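# Guide the ball into the green-bottomed hole

## Task

Put the ball into the hole whose bottom is green and nowhere else, without any arm part except the fingers contacting the board (such contact fails the attempt), with the board left flat on the table, without the ball striking the lid, walls or floor hard, and with the result staying in place without the robot holding it.

## Robot and tools

Robot: two 6-joint arms, left_arm and right_arm, each ending in a two-finger parallel gripper. Scene frame: origin on the table top midway between the arms, +x out over the table, +z up, left_arm on the +y side. The names left/right are not image sides. Base roots: left_arm at (+0.009, +0.257, 0) m, quat_wxyz (+0.999, 0, 0, +0.034); right_arm at (+0.037, -0.269, 0) m, quat_wxyz (+1.000, 0, 0, +0.015), so both face roughly +x.

Joint order, used in every row and every per-joint list: waist (joint1), shoulder (joint2), elbow (joint3), wrist pitch (joint4), wrist yaw (joint5), wrist roll (joint6). Stated ranges in rad: waist -2.618 to 3.054, shoulder 0.000 to 3.142, elbow 0.000 to 3.142, wrist pitch -1.571 to 1.571, wrist yaw -1.571 to 1.571, wrist roll -2.094 to 2.094. Real ends may differ by up to 0.036 rad.

Gripper: fingers point along the gripper's +z and separate along its y. The reported end_effector_position is the point between the finger pads, under 1 cm behind the tips. Finger gap is 0.087 m when fully open.

Row format (shared by both moving tools): one flat list of 14 numbers, each in [-1, 1]: left_arm's six joint values then its opening, then right_arm's six joint values then its opening. Always send all 14, even if one arm stays still. Joint values are offsets, not poses, scaled so 1.0 equals 1.202 rad (waist), 1.258 (shoulder), 1.238 (elbow), 2.073 (wrist pitch), 2.022 (wrist yaw and wrist roll). Opening is absolute: +1 fully open, -1 closed.

execute_actions(actions): a list of actions run in sequence. Each action is a list of up to 15 rows; each row lasts one control step of 1/30 s, and if fewer than 15 rows are given the last one repeats to fill 15 steps (0.5 s per action). Joint offsets in every row are measured from the joint angles at the start of that action, not from the preceding row; for the first action of a call that means the last reported angles. An empty list just returns state and images. If an action would push a joint more than 0.036 rad beyond its range, that action is rejected for both arms; if the first action fails this or any action is malformed, nothing runs. A joint driven into its real end stops there and the result may say "joint sent to its limit"; no such note does not prove more room exists.

move(target, speed, blocking): target is one 14-number row; its offsets are counted from the "Joint positions" in the latest result that showed them, not from where the arm is when the move begins. All joints travel in step and finish together, so the hand usually follows a curve; the path ignores obstacles and the other arm. speed (0.01 to 2 rad/s, default 0.5) caps the joint with the longest way to go; paths last between 0.5 and 10 s and are cut off at 10 s. Finger values are applied at the start. blocking=false returns after 0.5 s while motion continues; until a result shows it ended, other moves and execute_actions are refused, so call wait or stop. The extra "move:" line reports the ending (done, off_target, moving, held, fault), limits=held or limits=none, and each arm's joint farthest from target.

wait(seconds): 0 to 10; arms keep their last command; ends early if a running move finishes. stop(): brakes a running move (needs stopping distance; fingers keep going). zoom_image(camera, region): camera is cam_high, cam_low, cam_left_wrist or cam_right_wrist; region [x0, y0, x1, y1] in pixels of that 896x504 image, origin top-left, at most 504x504. read_manual(section): only "licences", no motion. finished_scene(scene): pass the current scene number; irreversible; the robot first holds the last command, then the outcome is reported.

Results: a state line per arm with gripper position (m) and quat_wxyz in the scene frame (less accurate at long reach); Joint positions and Joint velocities per arm (six joints in rad, rad/s, then finger gap in m); Joint targets (what the joints are currently driven toward); grip_measured (opening on the command scale, each gripper off by up to about 1 mm); joint torques (offset, noisy, not zero in free air); step readings with HELD marking steps where an arm's command was held back; "joint command not followed" when a clearance check altered targets; MOTOR HOT from 75 °C and OVER-TEMPERATURE FAULT at 90 °C (arm stopped 10 s) or 100 °C (arm goes limp and drops).

Motion quirks: joint targets are kept within a fixed lead of measured angles (0.202 rad waist, 0.258 shoulder, 0.238 elbow, 0.573 wrist pitch, 0.522 wrist yaw and roll), and targets are scaled back if they would move the gripper more than 70 mm at once, so big changes take several actions and an unfinished one must be re-sent. Friction can leave a joint about 0.031 rad short; tiny commands may do nothing. The simulation keeps running while you compose replies, holding the last command.

Gripping: command about 0.02 below grip_measured for a firm hold, less for a light one; roughly 20 N per pad, and a fast close can squeeze harder.

Avoid: any non-finger arm part touching the board; tilting or lifting the board; hard ball impacts with lid, walls or floor; the ball entering a wrong hole; arms colliding or pressing each other; anything leaving the table; fast or deep contacts (speed and overshoot past contact raise force); long loaded holds that heat motors. Loose objects may occasionally get a brief push.

Each tool is called after "Call:" as a command line: name --argument value for each argument, lists and objects as JSON in quotes; but a table of rows of numbers goes row by row, as --pt "numbers of a row", without its own name.

## Session

Call:
execute_actions --actions '[]'

Scene clock: 0.00 s.
left_arm: end_effector_position=(+0.4801, +0.1261, +0.1421) grip_measured=+0.984 end_effector_quat_wxyz=(+0.069, -0.300, +0.931, -0.198) | right_arm: end_effector_position=(+0.3362, -0.7194, +0.2922) grip_measured=+0.992 end_effector_quat_wxyz=(+0.460, +0.762, +0.199, -0.410)
Joint names: [waist, shoulder, elbow, wrist pitch, wrist yaw, wrist roll]
Joint positions: left_arm=[-0.173  2.317  2.341 -1.298  0.304 -0.776  0.087] | right_arm=[-0.727  2.214  2.375 -1.     1.241  1.399  0.087]
Joint velocities: left_arm=[-0.012 -0.017  0.022 -0.022  0.037 -0.095  0.001] | right_arm=[-0.012 -0.002 -0.002 -0.037  0.051  0.037  0.001]
Joint torques (N m, as the arm reports them, + toward a larger angle): no reading
Motor temperatures (°C, as the motors report them): left_arm=[27 28 26 28 28 25] | right_arm=[26 26 26 27 29 25]
Joint targets: left_arm=[-0.173 2.317 2.341 -1.298 0.304 -0.776] | right_arm=[-0.727 2.214 2.375 -1.000 1.241 1.399]

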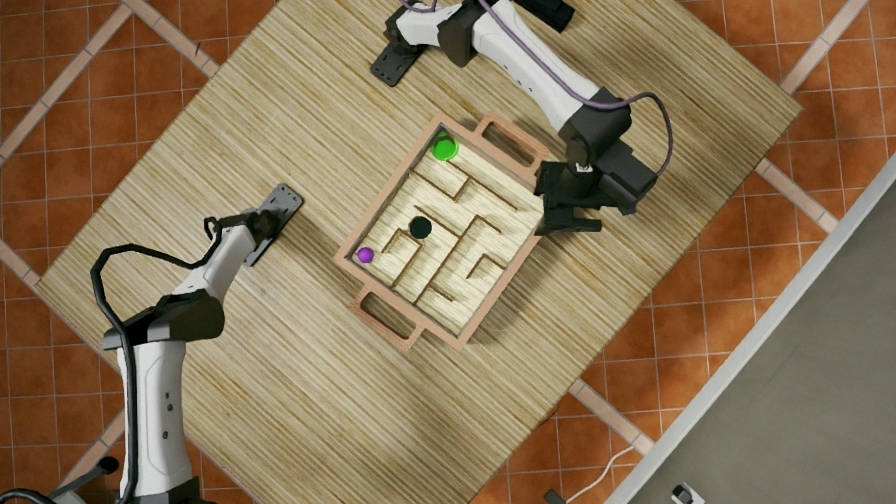

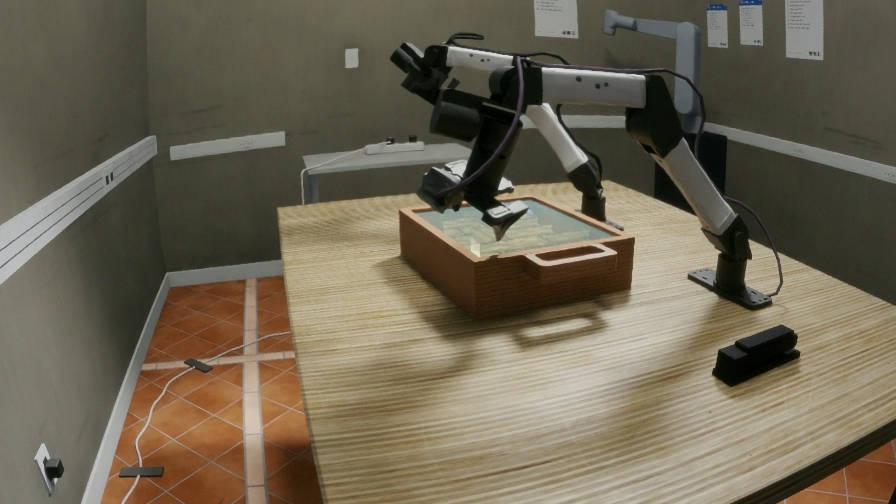

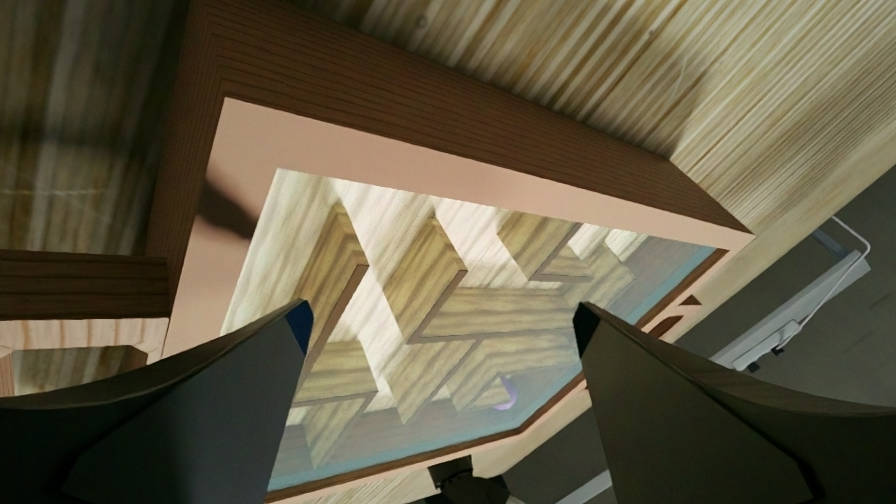

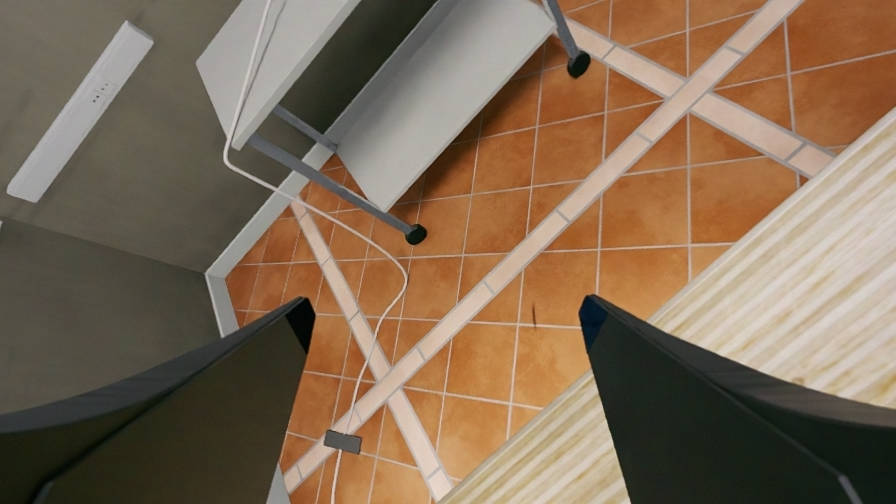

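Call:
zoom_image --camera "cam_high" --region '[320, 95, 600, 365]'

Region (320, 95, 600, 365) of cam_high's 896x504 image, scaled by 1.800, with more detail than that image has; it fills the top 486 rows of this view, and the rest is white.

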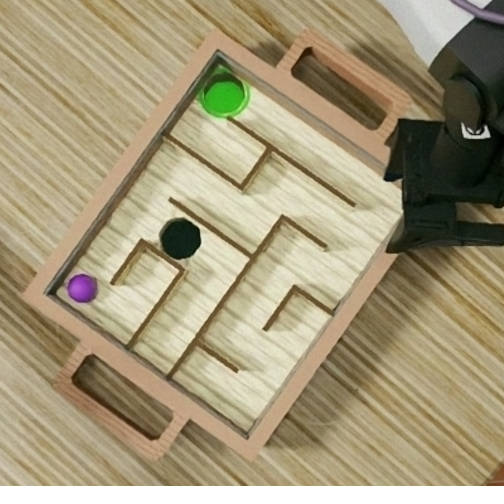

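Call:
move --target '[0.119,-0.353,-0.421,0,-0.15,0.384,1,0.58,-0.271,-0.448,-0.143,-0.614,-0.692,1]' --speed 0.9

Scene clock: 59.00 s.
left_arm: end_effector_position=(+0.3761, +0.2655, +0.1641) grip_measured=+0.984 end_effector_quat_wxyz=(+0.120, -0.017, +0.993, -0.002) | right_arm: end_effector_position=(+0.4084, -0.2707, +0.1617) grip_measured=+0.992 end_effector_quat_wxyz=(+0.125, +0.004, +0.992, -0.003)
Joint names: [waist, shoulder, elbow, wrist pitch, wrist yaw, wrist roll]
Joint positions: left_arm=[-0.04   1.884  1.85  -1.297  0.007 -0.009  0.087] | right_arm=[-0.031  1.89   1.847 -1.277  0.007  0.005  0.087]
Joint velocities: left_arm=[-0.002  0.002  0.017  0.037 -0.022 -0.081  0.   ] | right_arm=[-0.002 -0.007 -0.017 -0.007 -0.037  0.037 -0.001]
Joint torques (N m, as the arm reports them, + toward a larger angle): left_arm=[  1.05 -10.78   5.19   0.87  -0.03   0.1 ] | right_arm=[ -0.24 -13.21   5.29   0.76  -0.06  -0.04]
Motor temperatures (°C, as the motors report them): left_arm=[27 44 32 30 28 25] | right_arm=[26 47 30 30 29 25]
Joint targets: left_arm=[-0.030 1.873 1.820 -1.298 0.001 0.001] | right_arm=[-0.030 1.874 1.821 -1.296 -0.000 -0.001]
move: off_target (left_arm, right_arm); limits=none; left_arm: farthest joint: the elbow, 0.031 radians from its target (0.522 radians at the start); right_arm: farthest joint: the elbow, 0.027 radians from its target (0.555 radians at the start)

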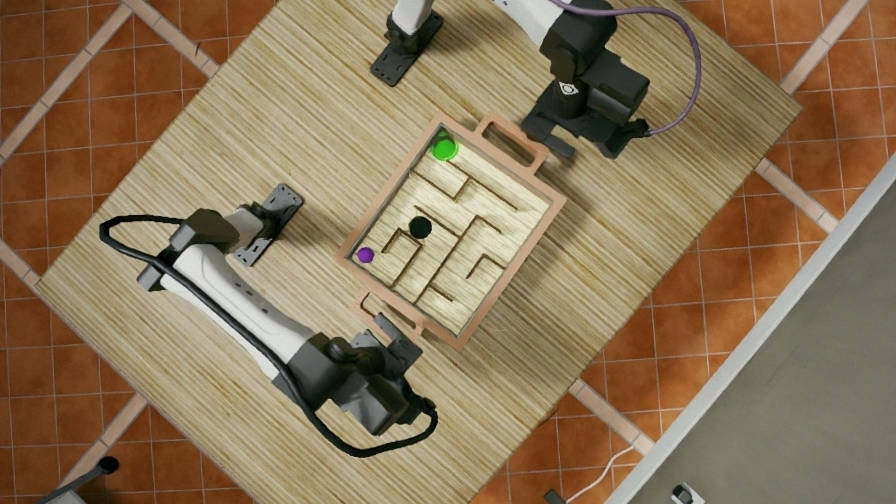

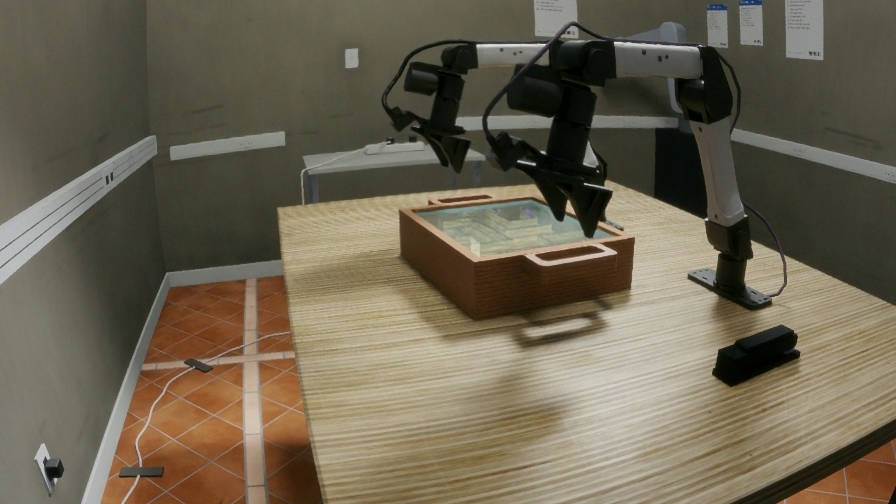

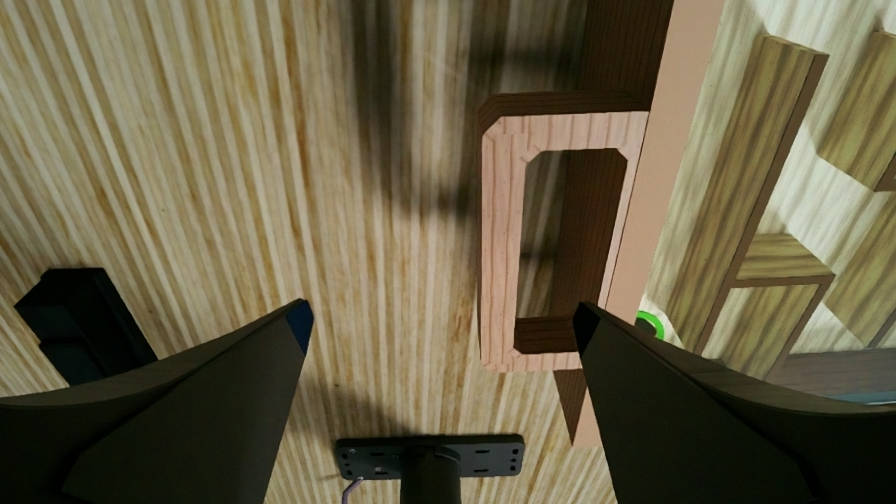

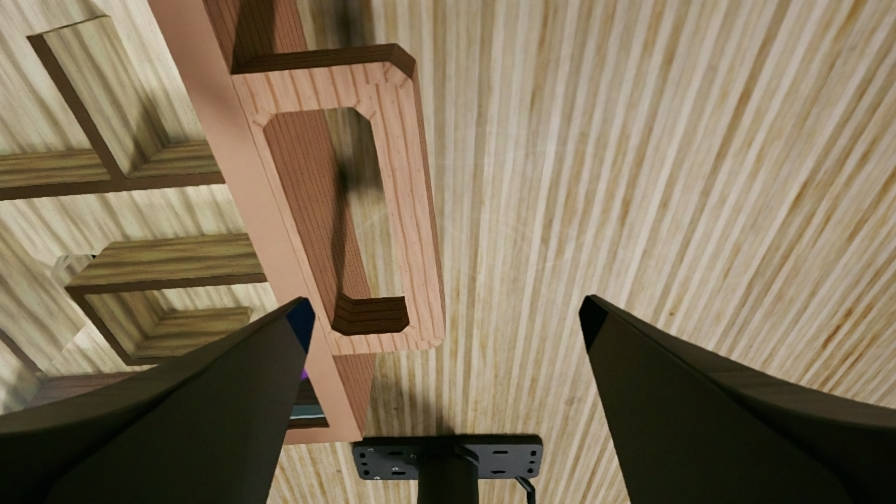

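Call:
move --target '[-0.063,-0.06,-0.23,0.09,0,-0.064,0.2,0.04,-0.02,-0.18,0.08,0,-0.012,0.2]' --speed 0.6

Scene clock: 78.60 s.
left_arm: end_effector_position=(+0.3591, +0.2366, +0.1192) grip_measured=+0.200 end_effector_quat_wxyz=(+0.106, -0.043, +0.993, -0.012) | right_arm: end_effector_position=(+0.4024, -0.2569, +0.1144) grip_measured=+0.200 end_effector_quat_wxyz=(+0.109, -0.025, +0.994, -0.002)
Joint names: [waist, shoulder, elbow, wrist pitch, wrist yaw, wrist roll]
Joint positions: left_arm=[-0.107  1.823  1.593 -1.126  0.007 -0.128  0.052] | right_arm=[ 0.009  1.88   1.647 -1.12   0.007 -0.013  0.052]
Joint velocities: left_arm=[-0.002 -0.002 -0.012  0.022 -0.051  0.066  0.   ] | right_arm=[ 0.007  0.002 -0.007 -0.007  0.037 -0.007 -0.   ]
Joint torques (N m, as the arm reports them, + toward a larger angle): left_arm=[ -0.57 -10.6    5.61   1.03   0.04  -0.12] | right_arm=[  0.36 -13.21   5.54   0.94  -0.01  -0.07]
Motor temperatures (°C, as the motors report them): left_arm=[27 43 31 30 28 25] | right_arm=[26 48 30 29 29 25]
Joint targets: left_arm=[-0.116 1.809 1.565 -1.110 0.007 -0.138] | right_arm=[0.017 1.865 1.625 -1.112 0.007 -0.019]
move: off_target (left_arm, right_arm); limits=none; left_arm: farthest joint: the elbow, 0.027 radians from its target (0.285 radians at the start); right_arm: farthest joint: the elbow, 0.023 radians from its target (0.223 radians at the start)

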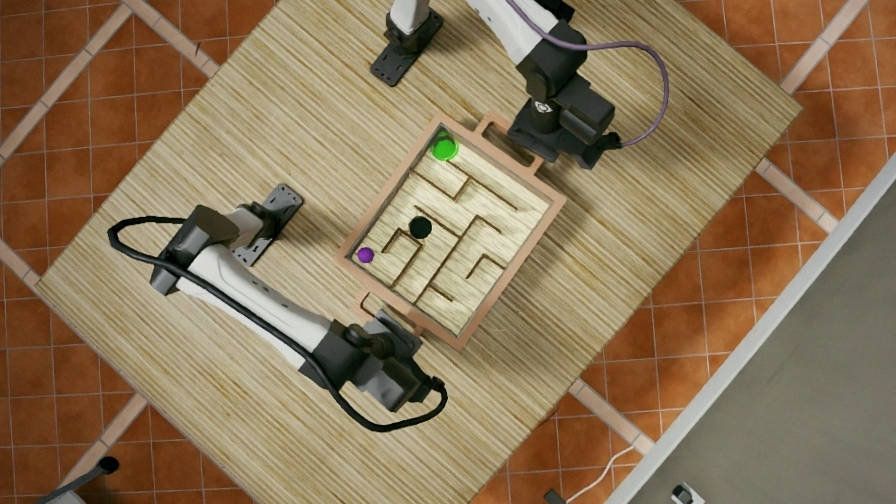

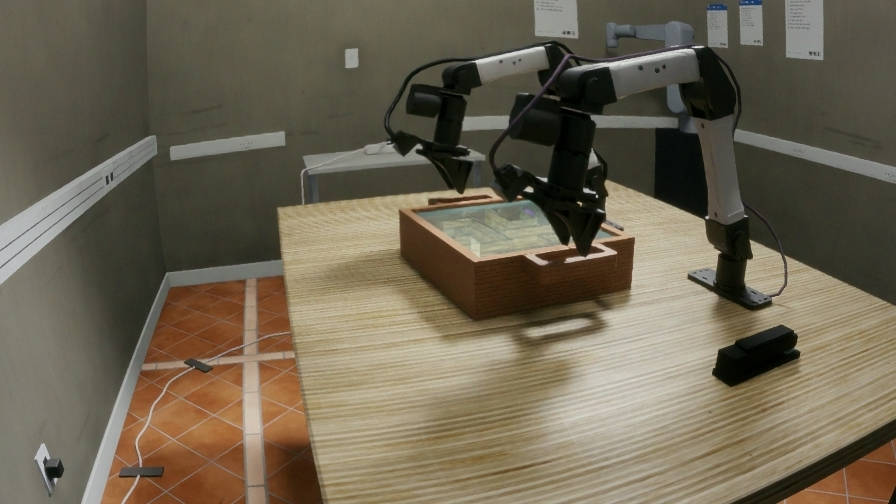

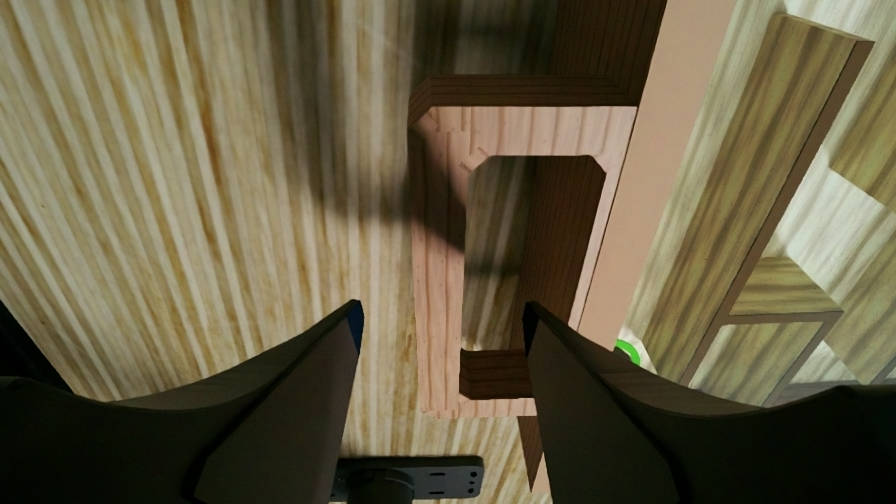

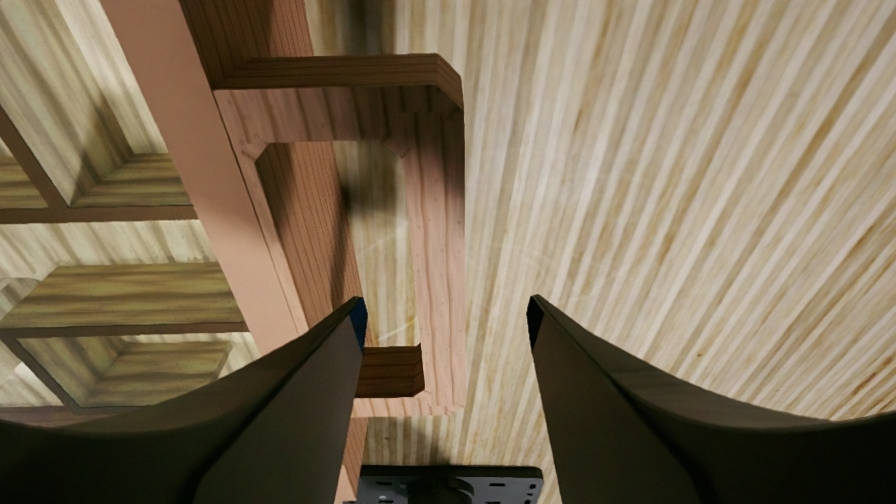

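Call:
move --target '[0,-0.069,-0.23,0.099,0,0,0.2,0.01,-0.048,-0.192,0.088,0,-0.015,0.2]' --speed 0.4

Scene clock: 87.97 s.
left_arm: end_effector_position=(+0.3376, +0.2374, +0.0763) grip_measured=+0.200 end_effector_quat_wxyz=(+0.107, -0.044, +0.993, -0.013) | right_arm: end_effector_position=(+0.3892, -0.2584, +0.0746) grip_measured=+0.200 end_effector_quat_wxyz=(+0.111, -0.037, +0.993, -0.003)
Joint names: [waist, shoulder, elbow, wrist pitch, wrist yaw, wrist roll]
Joint positions: left_arm=[-0.107  1.752  1.335 -0.938  0.007 -0.129  0.052] | right_arm=[ 0.009  1.837  1.434 -0.945  0.007 -0.038  0.052]
Joint velocities: left_arm=[-0.007  0.007  0.007 -0.022 -0.022  0.066  0.   ] | right_arm=[-0.027  0.002  0.022  0.007 -0.007  0.022 -0.   ]
Joint torques (N m, as the arm reports them, + toward a larger angle): left_arm=[ 0.19 -9.99  5.48  1.01  0.05  0.02] | right_arm=[  0.43 -12.84   5.81   0.88   0.03   0.03]
Motor temperatures (°C, as the motors report them): left_arm=[27 42 31 30 28 25] | right_arm=[26 49 30 29 29 25]
Joint targets: left_arm=[-0.107 1.736 1.308 -0.921 0.007 -0.128] | right_arm=[0.021 1.819 1.410 -0.937 0.007 -0.043]
move: off_target (left_arm, right_arm); limits=none; left_arm: farthest joint: the elbow, 0.027 radians from its target (0.284 radians at the start); right_arm: farthest joint: the elbow, 0.024 radians from its target (0.238 radians at the start)

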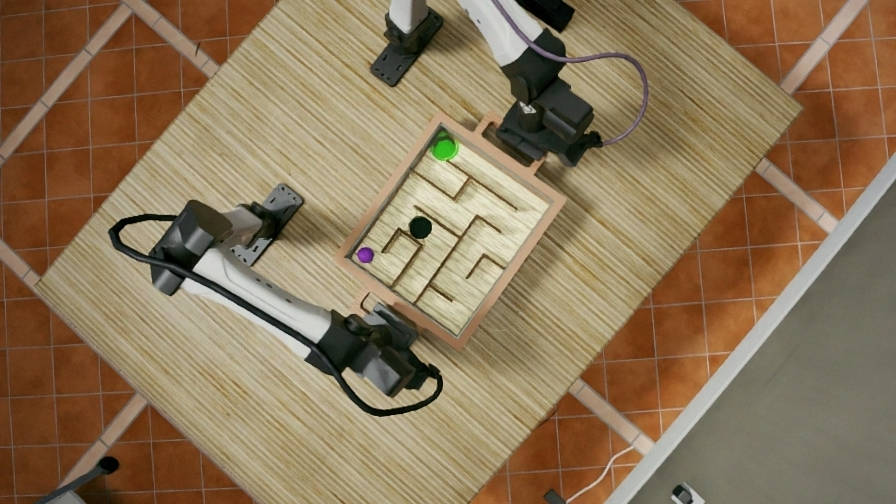

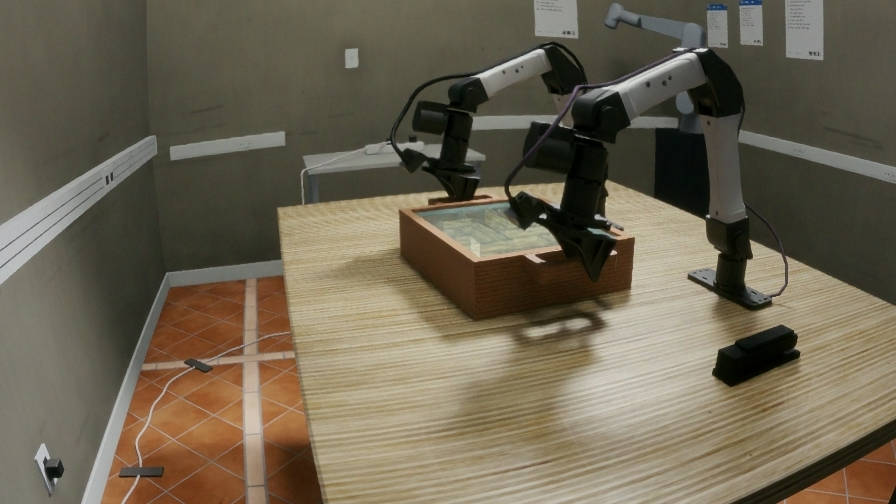

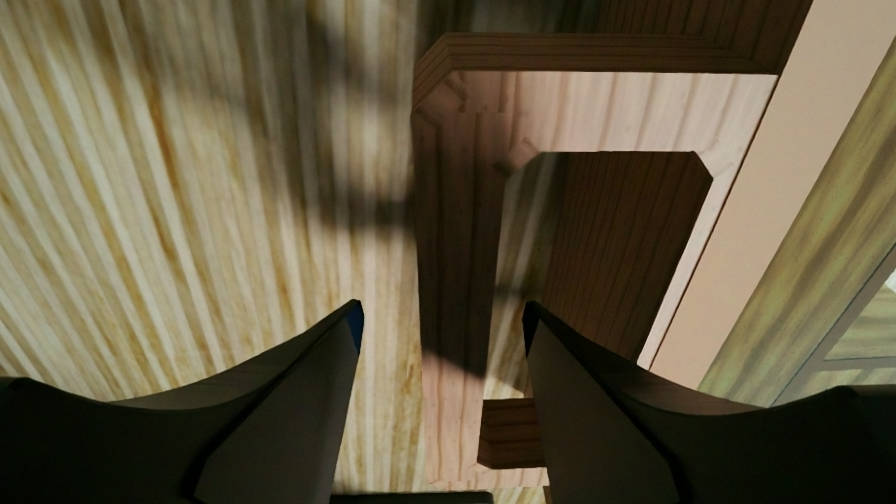

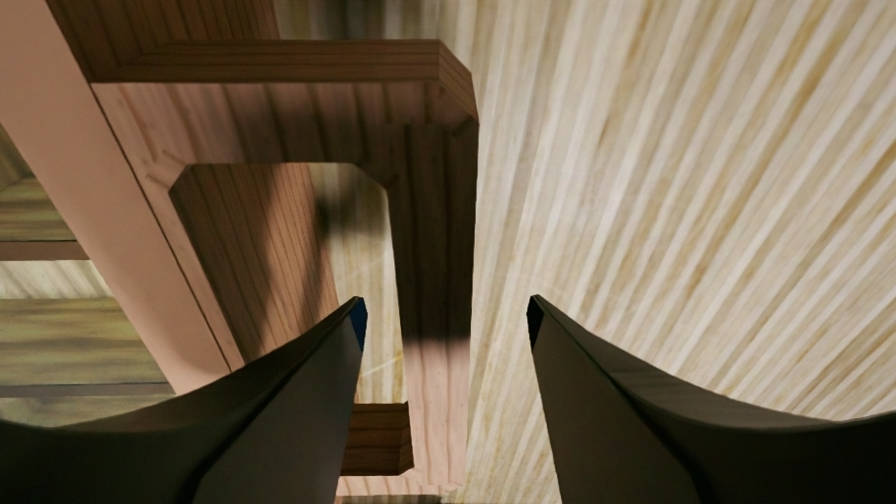

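Call:
execute_actions --actions '[[[-0.016,0,0,0,0,0,0,0.018,0,0,0,0,0,0],[-0.016,0,0,0,0,0,-0.1,0.018,0,0,0,0,0,-0.1],[-0.016,0,0,0,0,0,-0.2,0.018,0,0,0,0,0,-0.2],[-0.016,0,0,0,0,0,-0.3,0.018,0,0,0,0,0,-0.3],[-0.016,0,0,0,0,0,-0.4,0.018,0,0,0,0,0,-0.4]],[[0,0,0,0,0,0,-0.45,0,0,0,0,0,0,-0.45],[0,0,0,0,0,0,-0.48,0,0,0,0,0,0,-0.48],[0,0,0,0,0,0,-0.51,0,0,0,0,0,0,-0.51],[0,0,0,0,0,0,-0.54,0,0,0,0,0,0,-0.54],[0,0,0,0,0,0,-0.57,0,0,0,0,0,0,-0.57],[0,0,0,0,0,0,-0.6,0,0,0,0,0,0,-0.6],[0,0,0,0,0,0,-0.63,0,0,0,0,0,0,-0.63],[0,0,0,0,0,0,-0.66,0,0,0,0,0,0,-0.66],[0,0,0,0,0,0,-0.7,0,0,0,0,0,0,-0.7]]]'

Scene clock: 98.00 s.
left_arm: end_effector_position=(+0.3375, +0.2353, +0.0763) grip_measured=-0.618 end_effector_quat_wxyz=(+0.108, -0.039, +0.993, -0.011) | right_arm: end_effector_position=(+0.3893, -0.2553, +0.0747) grip_measured=-0.615 end_effector_quat_wxyz=(+0.111, -0.041, +0.993, -0.007)
Joint names: [waist, shoulder, elbow, wrist pitch, wrist yaw, wrist roll]
Joint positions: left_arm=[-0.116  1.752  1.335 -0.937  0.002 -0.128  0.017] | right_arm=[ 0.022  1.837  1.434 -0.944  0.016 -0.034  0.017]
Joint velocities: left_arm=[ 0.002 -0.012  0.007 -0.022  0.007 -0.051  0.   ] | right_arm=[-0.007  0.027  0.017  0.037  0.022  0.022 -0.001]
Joint torques (N m, as the arm reports them, + toward a larger angle): left_arm=[ 0.28 -8.69  7.71  0.84  0.14  0.02] | right_arm=[ -0.05 -11.12   7.46   0.83  -0.01   0.  ]
Motor temperatures (°C, as the motors report them): left_arm=[27 42 31 30 28 25] | right_arm=[26 49 30 29 29 25]
Joint targets: left_arm=[-0.116 1.752 1.335 -0.937 0.007 -0.129] | right_arm=[0.022 1.837 1.434 -0.945 0.006 -0.038]
Step readings (joint positions; steps 1 to 15: 1st action; 16 to 30: 2nd action):
0: left_arm=[-0.107 1.752 1.335 -0.937 0.007 -0.129] | right_arm=[0.009 1.837 1.434 -0.945 0.007 -0.038]
1: left_arm=[-0.108 1.752 1.335 -0.937 0.007 -0.129] | right_arm=[0.010 1.837 1.434 -0.945 0.007 -0.038]
2: left_arm=[-0.110 1.752 1.335 -0.937 0.007 -0.129] | right_arm=[0.011 1.837 1.434 -0.945 0.007 -0.038]
4: left_arm=[-0.114 1.752 1.335 -0.937 0.007 -0.129] | right_arm=[0.017 1.837 1.434 -0.945 0.007 -0.038]
8: left_arm=[-0.116 1.752 1.335 -0.937 0.007 -0.129] | right_arm=[0.022 1.837 1.434 -0.945 0.007 -0.038]
15: left_arm=[-0.116 1.752 1.335 -0.937 0.007 -0.129] | right_arm=[0.022 1.837 1.434 -0.945 0.007 -0.038]
16: left_arm=[-0.116 1.752 1.335 -0.937 0.007 -0.129] | right_arm=[0.022 1.837 1.434 -0.945 0.007 -0.038]
17: left_arm=[-0.116 1.752 1.335 -0.937 0.007 -0.129] | right_arm=[0.022 1.837 1.434 -0.945 0.007 -0.038]
19: left_arm=[-0.116 1.752 1.335 -0.937 0.007 -0.129] | right_arm=[0.022 1.837 1.434 -0.945 0.007 -0.038]
23: left_arm=[-0.116 1.752 1.335 -0.937 0.002 -0.128] | right_arm=[0.022 1.837 1.434 -0.944 0.015 -0.035]
30: Joint positions above

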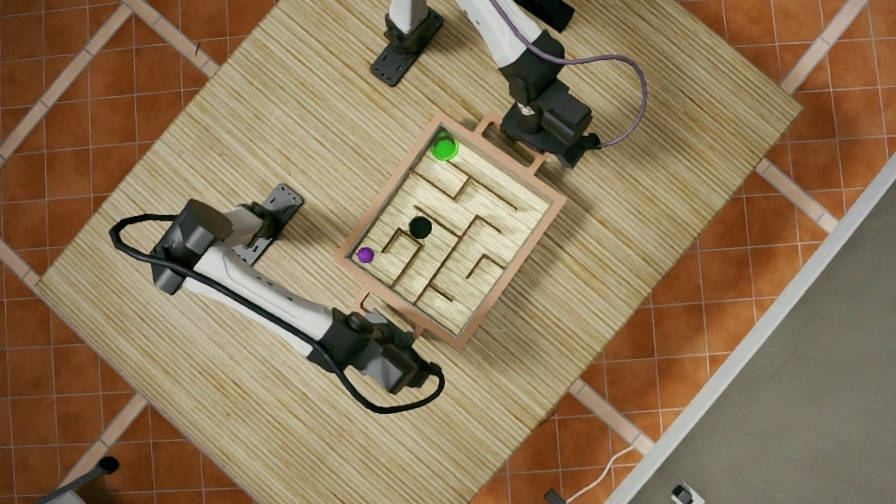

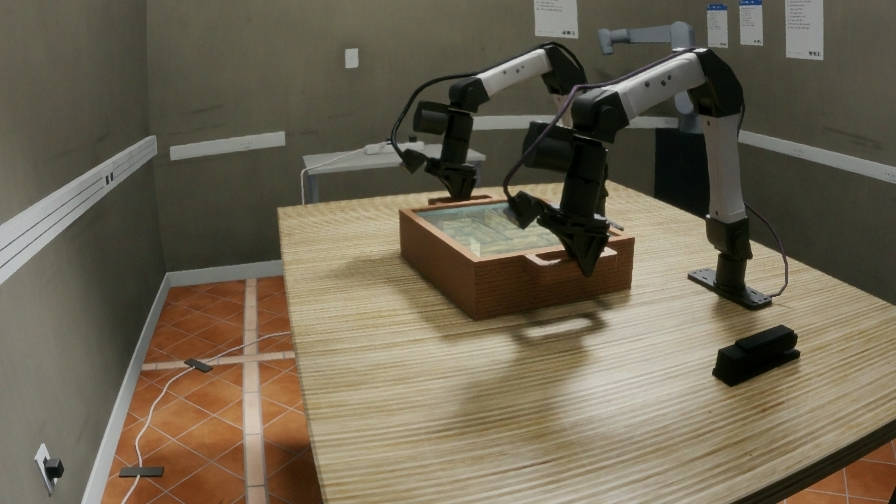

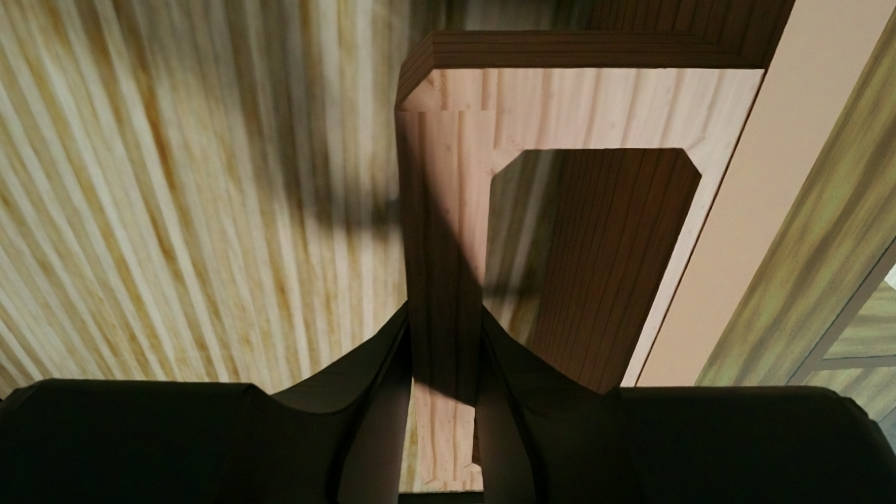

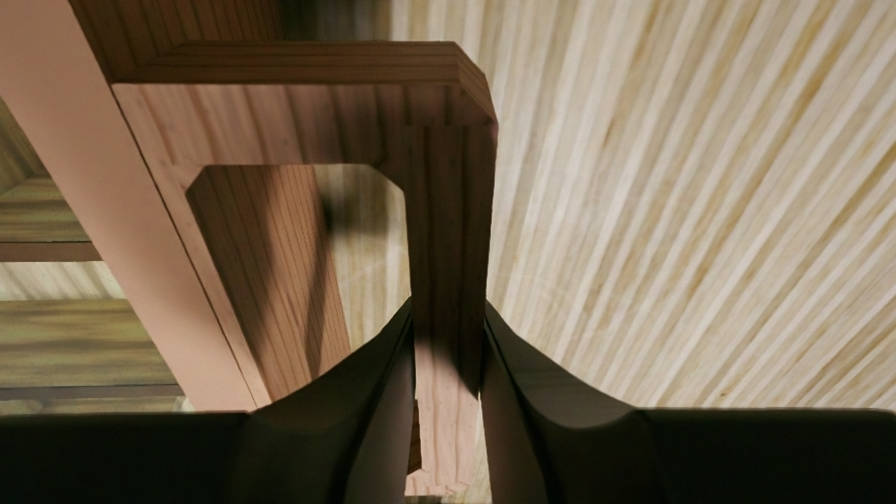

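Call:
move --target '[0,-0.08,0.015,-0.02,0,0,-0.7,0,-0.075,0.015,-0.02,0,0,-0.7]' --speed 0.12

Scene clock: 108.30 s.
left_arm: end_effector_position=(+0.3273, +0.2368, +0.0931) grip_measured=-0.620 end_effector_quat_wxyz=(+0.113, -0.039, +0.993, -0.008) | right_arm: end_effector_position=(+0.3806, -0.2539, +0.0913) grip_measured=-0.617 end_effector_quat_wxyz=(+0.117, -0.040, +0.992, -0.002)
Joint names: [waist, shoulder, elbow, wrist pitch, wrist yaw, wrist roll]
Joint positions: left_arm=[-0.116  1.695  1.335 -0.984 -0.004 -0.127  0.017] | right_arm=[ 0.022  1.785  1.434 -0.985  0.006 -0.03   0.017]
Joint velocities: left_arm=[-0.007 -0.002  0.017  0.081  0.051 -0.037  0.001] | right_arm=[-0.022 -0.007  0.002 -0.022  0.007  0.066  0.001]
Joint torques (N m, as the arm reports them, + toward a larger angle): left_arm=[  0.18 -11.66   9.29   0.93   0.1    0.02] | right_arm=[ -0.17 -14.31   8.76   0.85   0.04  -0.01]
Motor temperatures (°C, as the motors report them): left_arm=[27 41 32 30 28 25] | right_arm=[26 48 31 29 29 25]
Joint targets: left_arm=[-0.116 1.652 1.354 -0.979 0.002 -0.128] | right_arm=[0.022 1.743 1.452 -0.986 0.016 -0.034]
move: off_target (left_arm, right_arm); limits=none; left_arm: farthest joint: the shoulder, 0.043 radians from its target (0.101 radians at the start); right_arm: farthest joint: the shoulder, 0.042 radians from its target (0.095 radians at the start)

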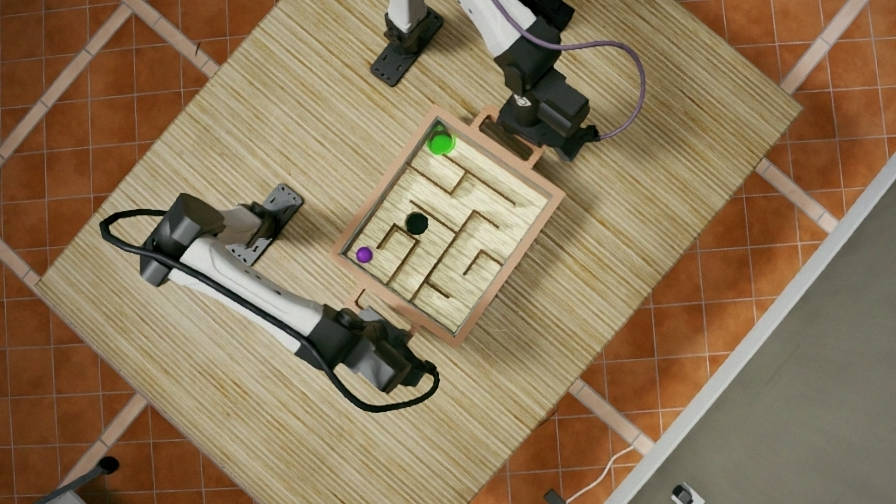

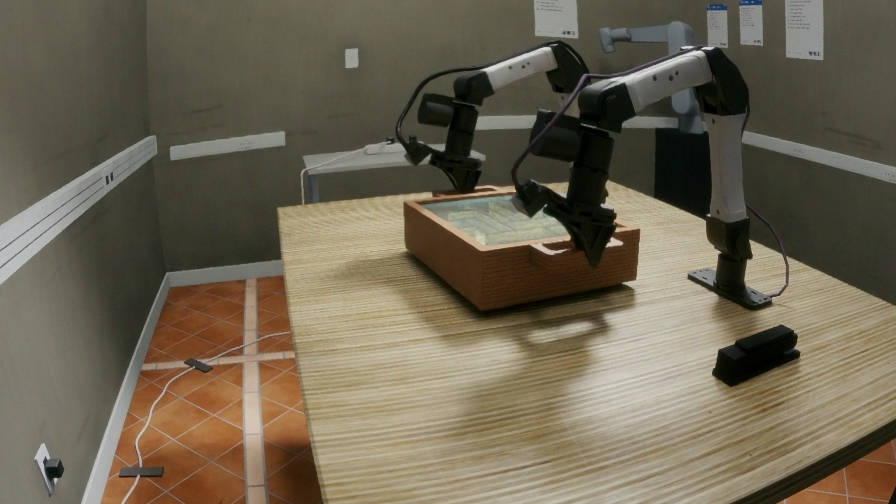

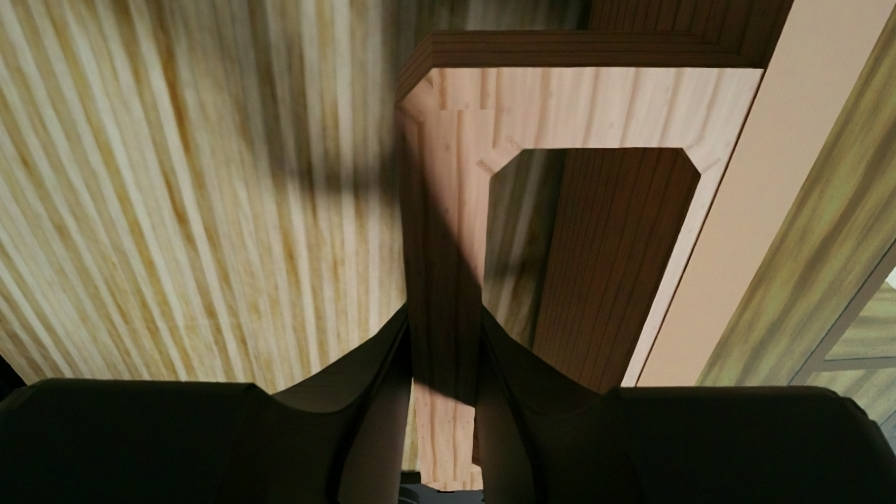

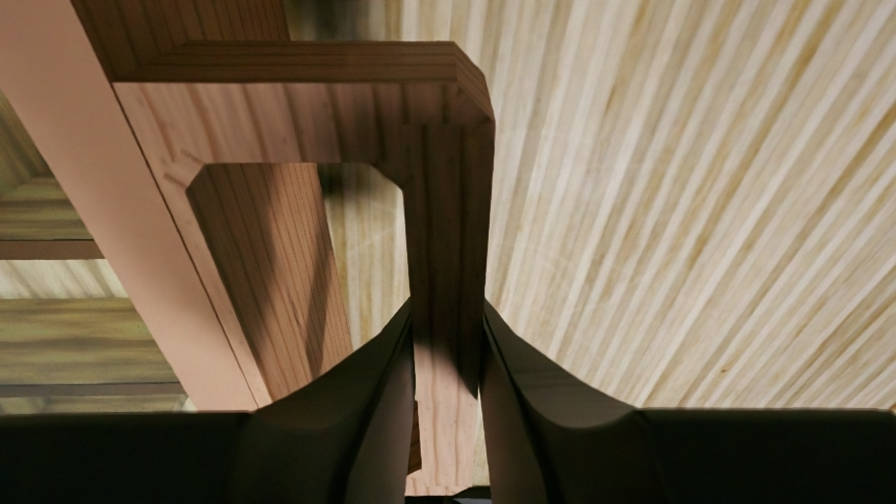

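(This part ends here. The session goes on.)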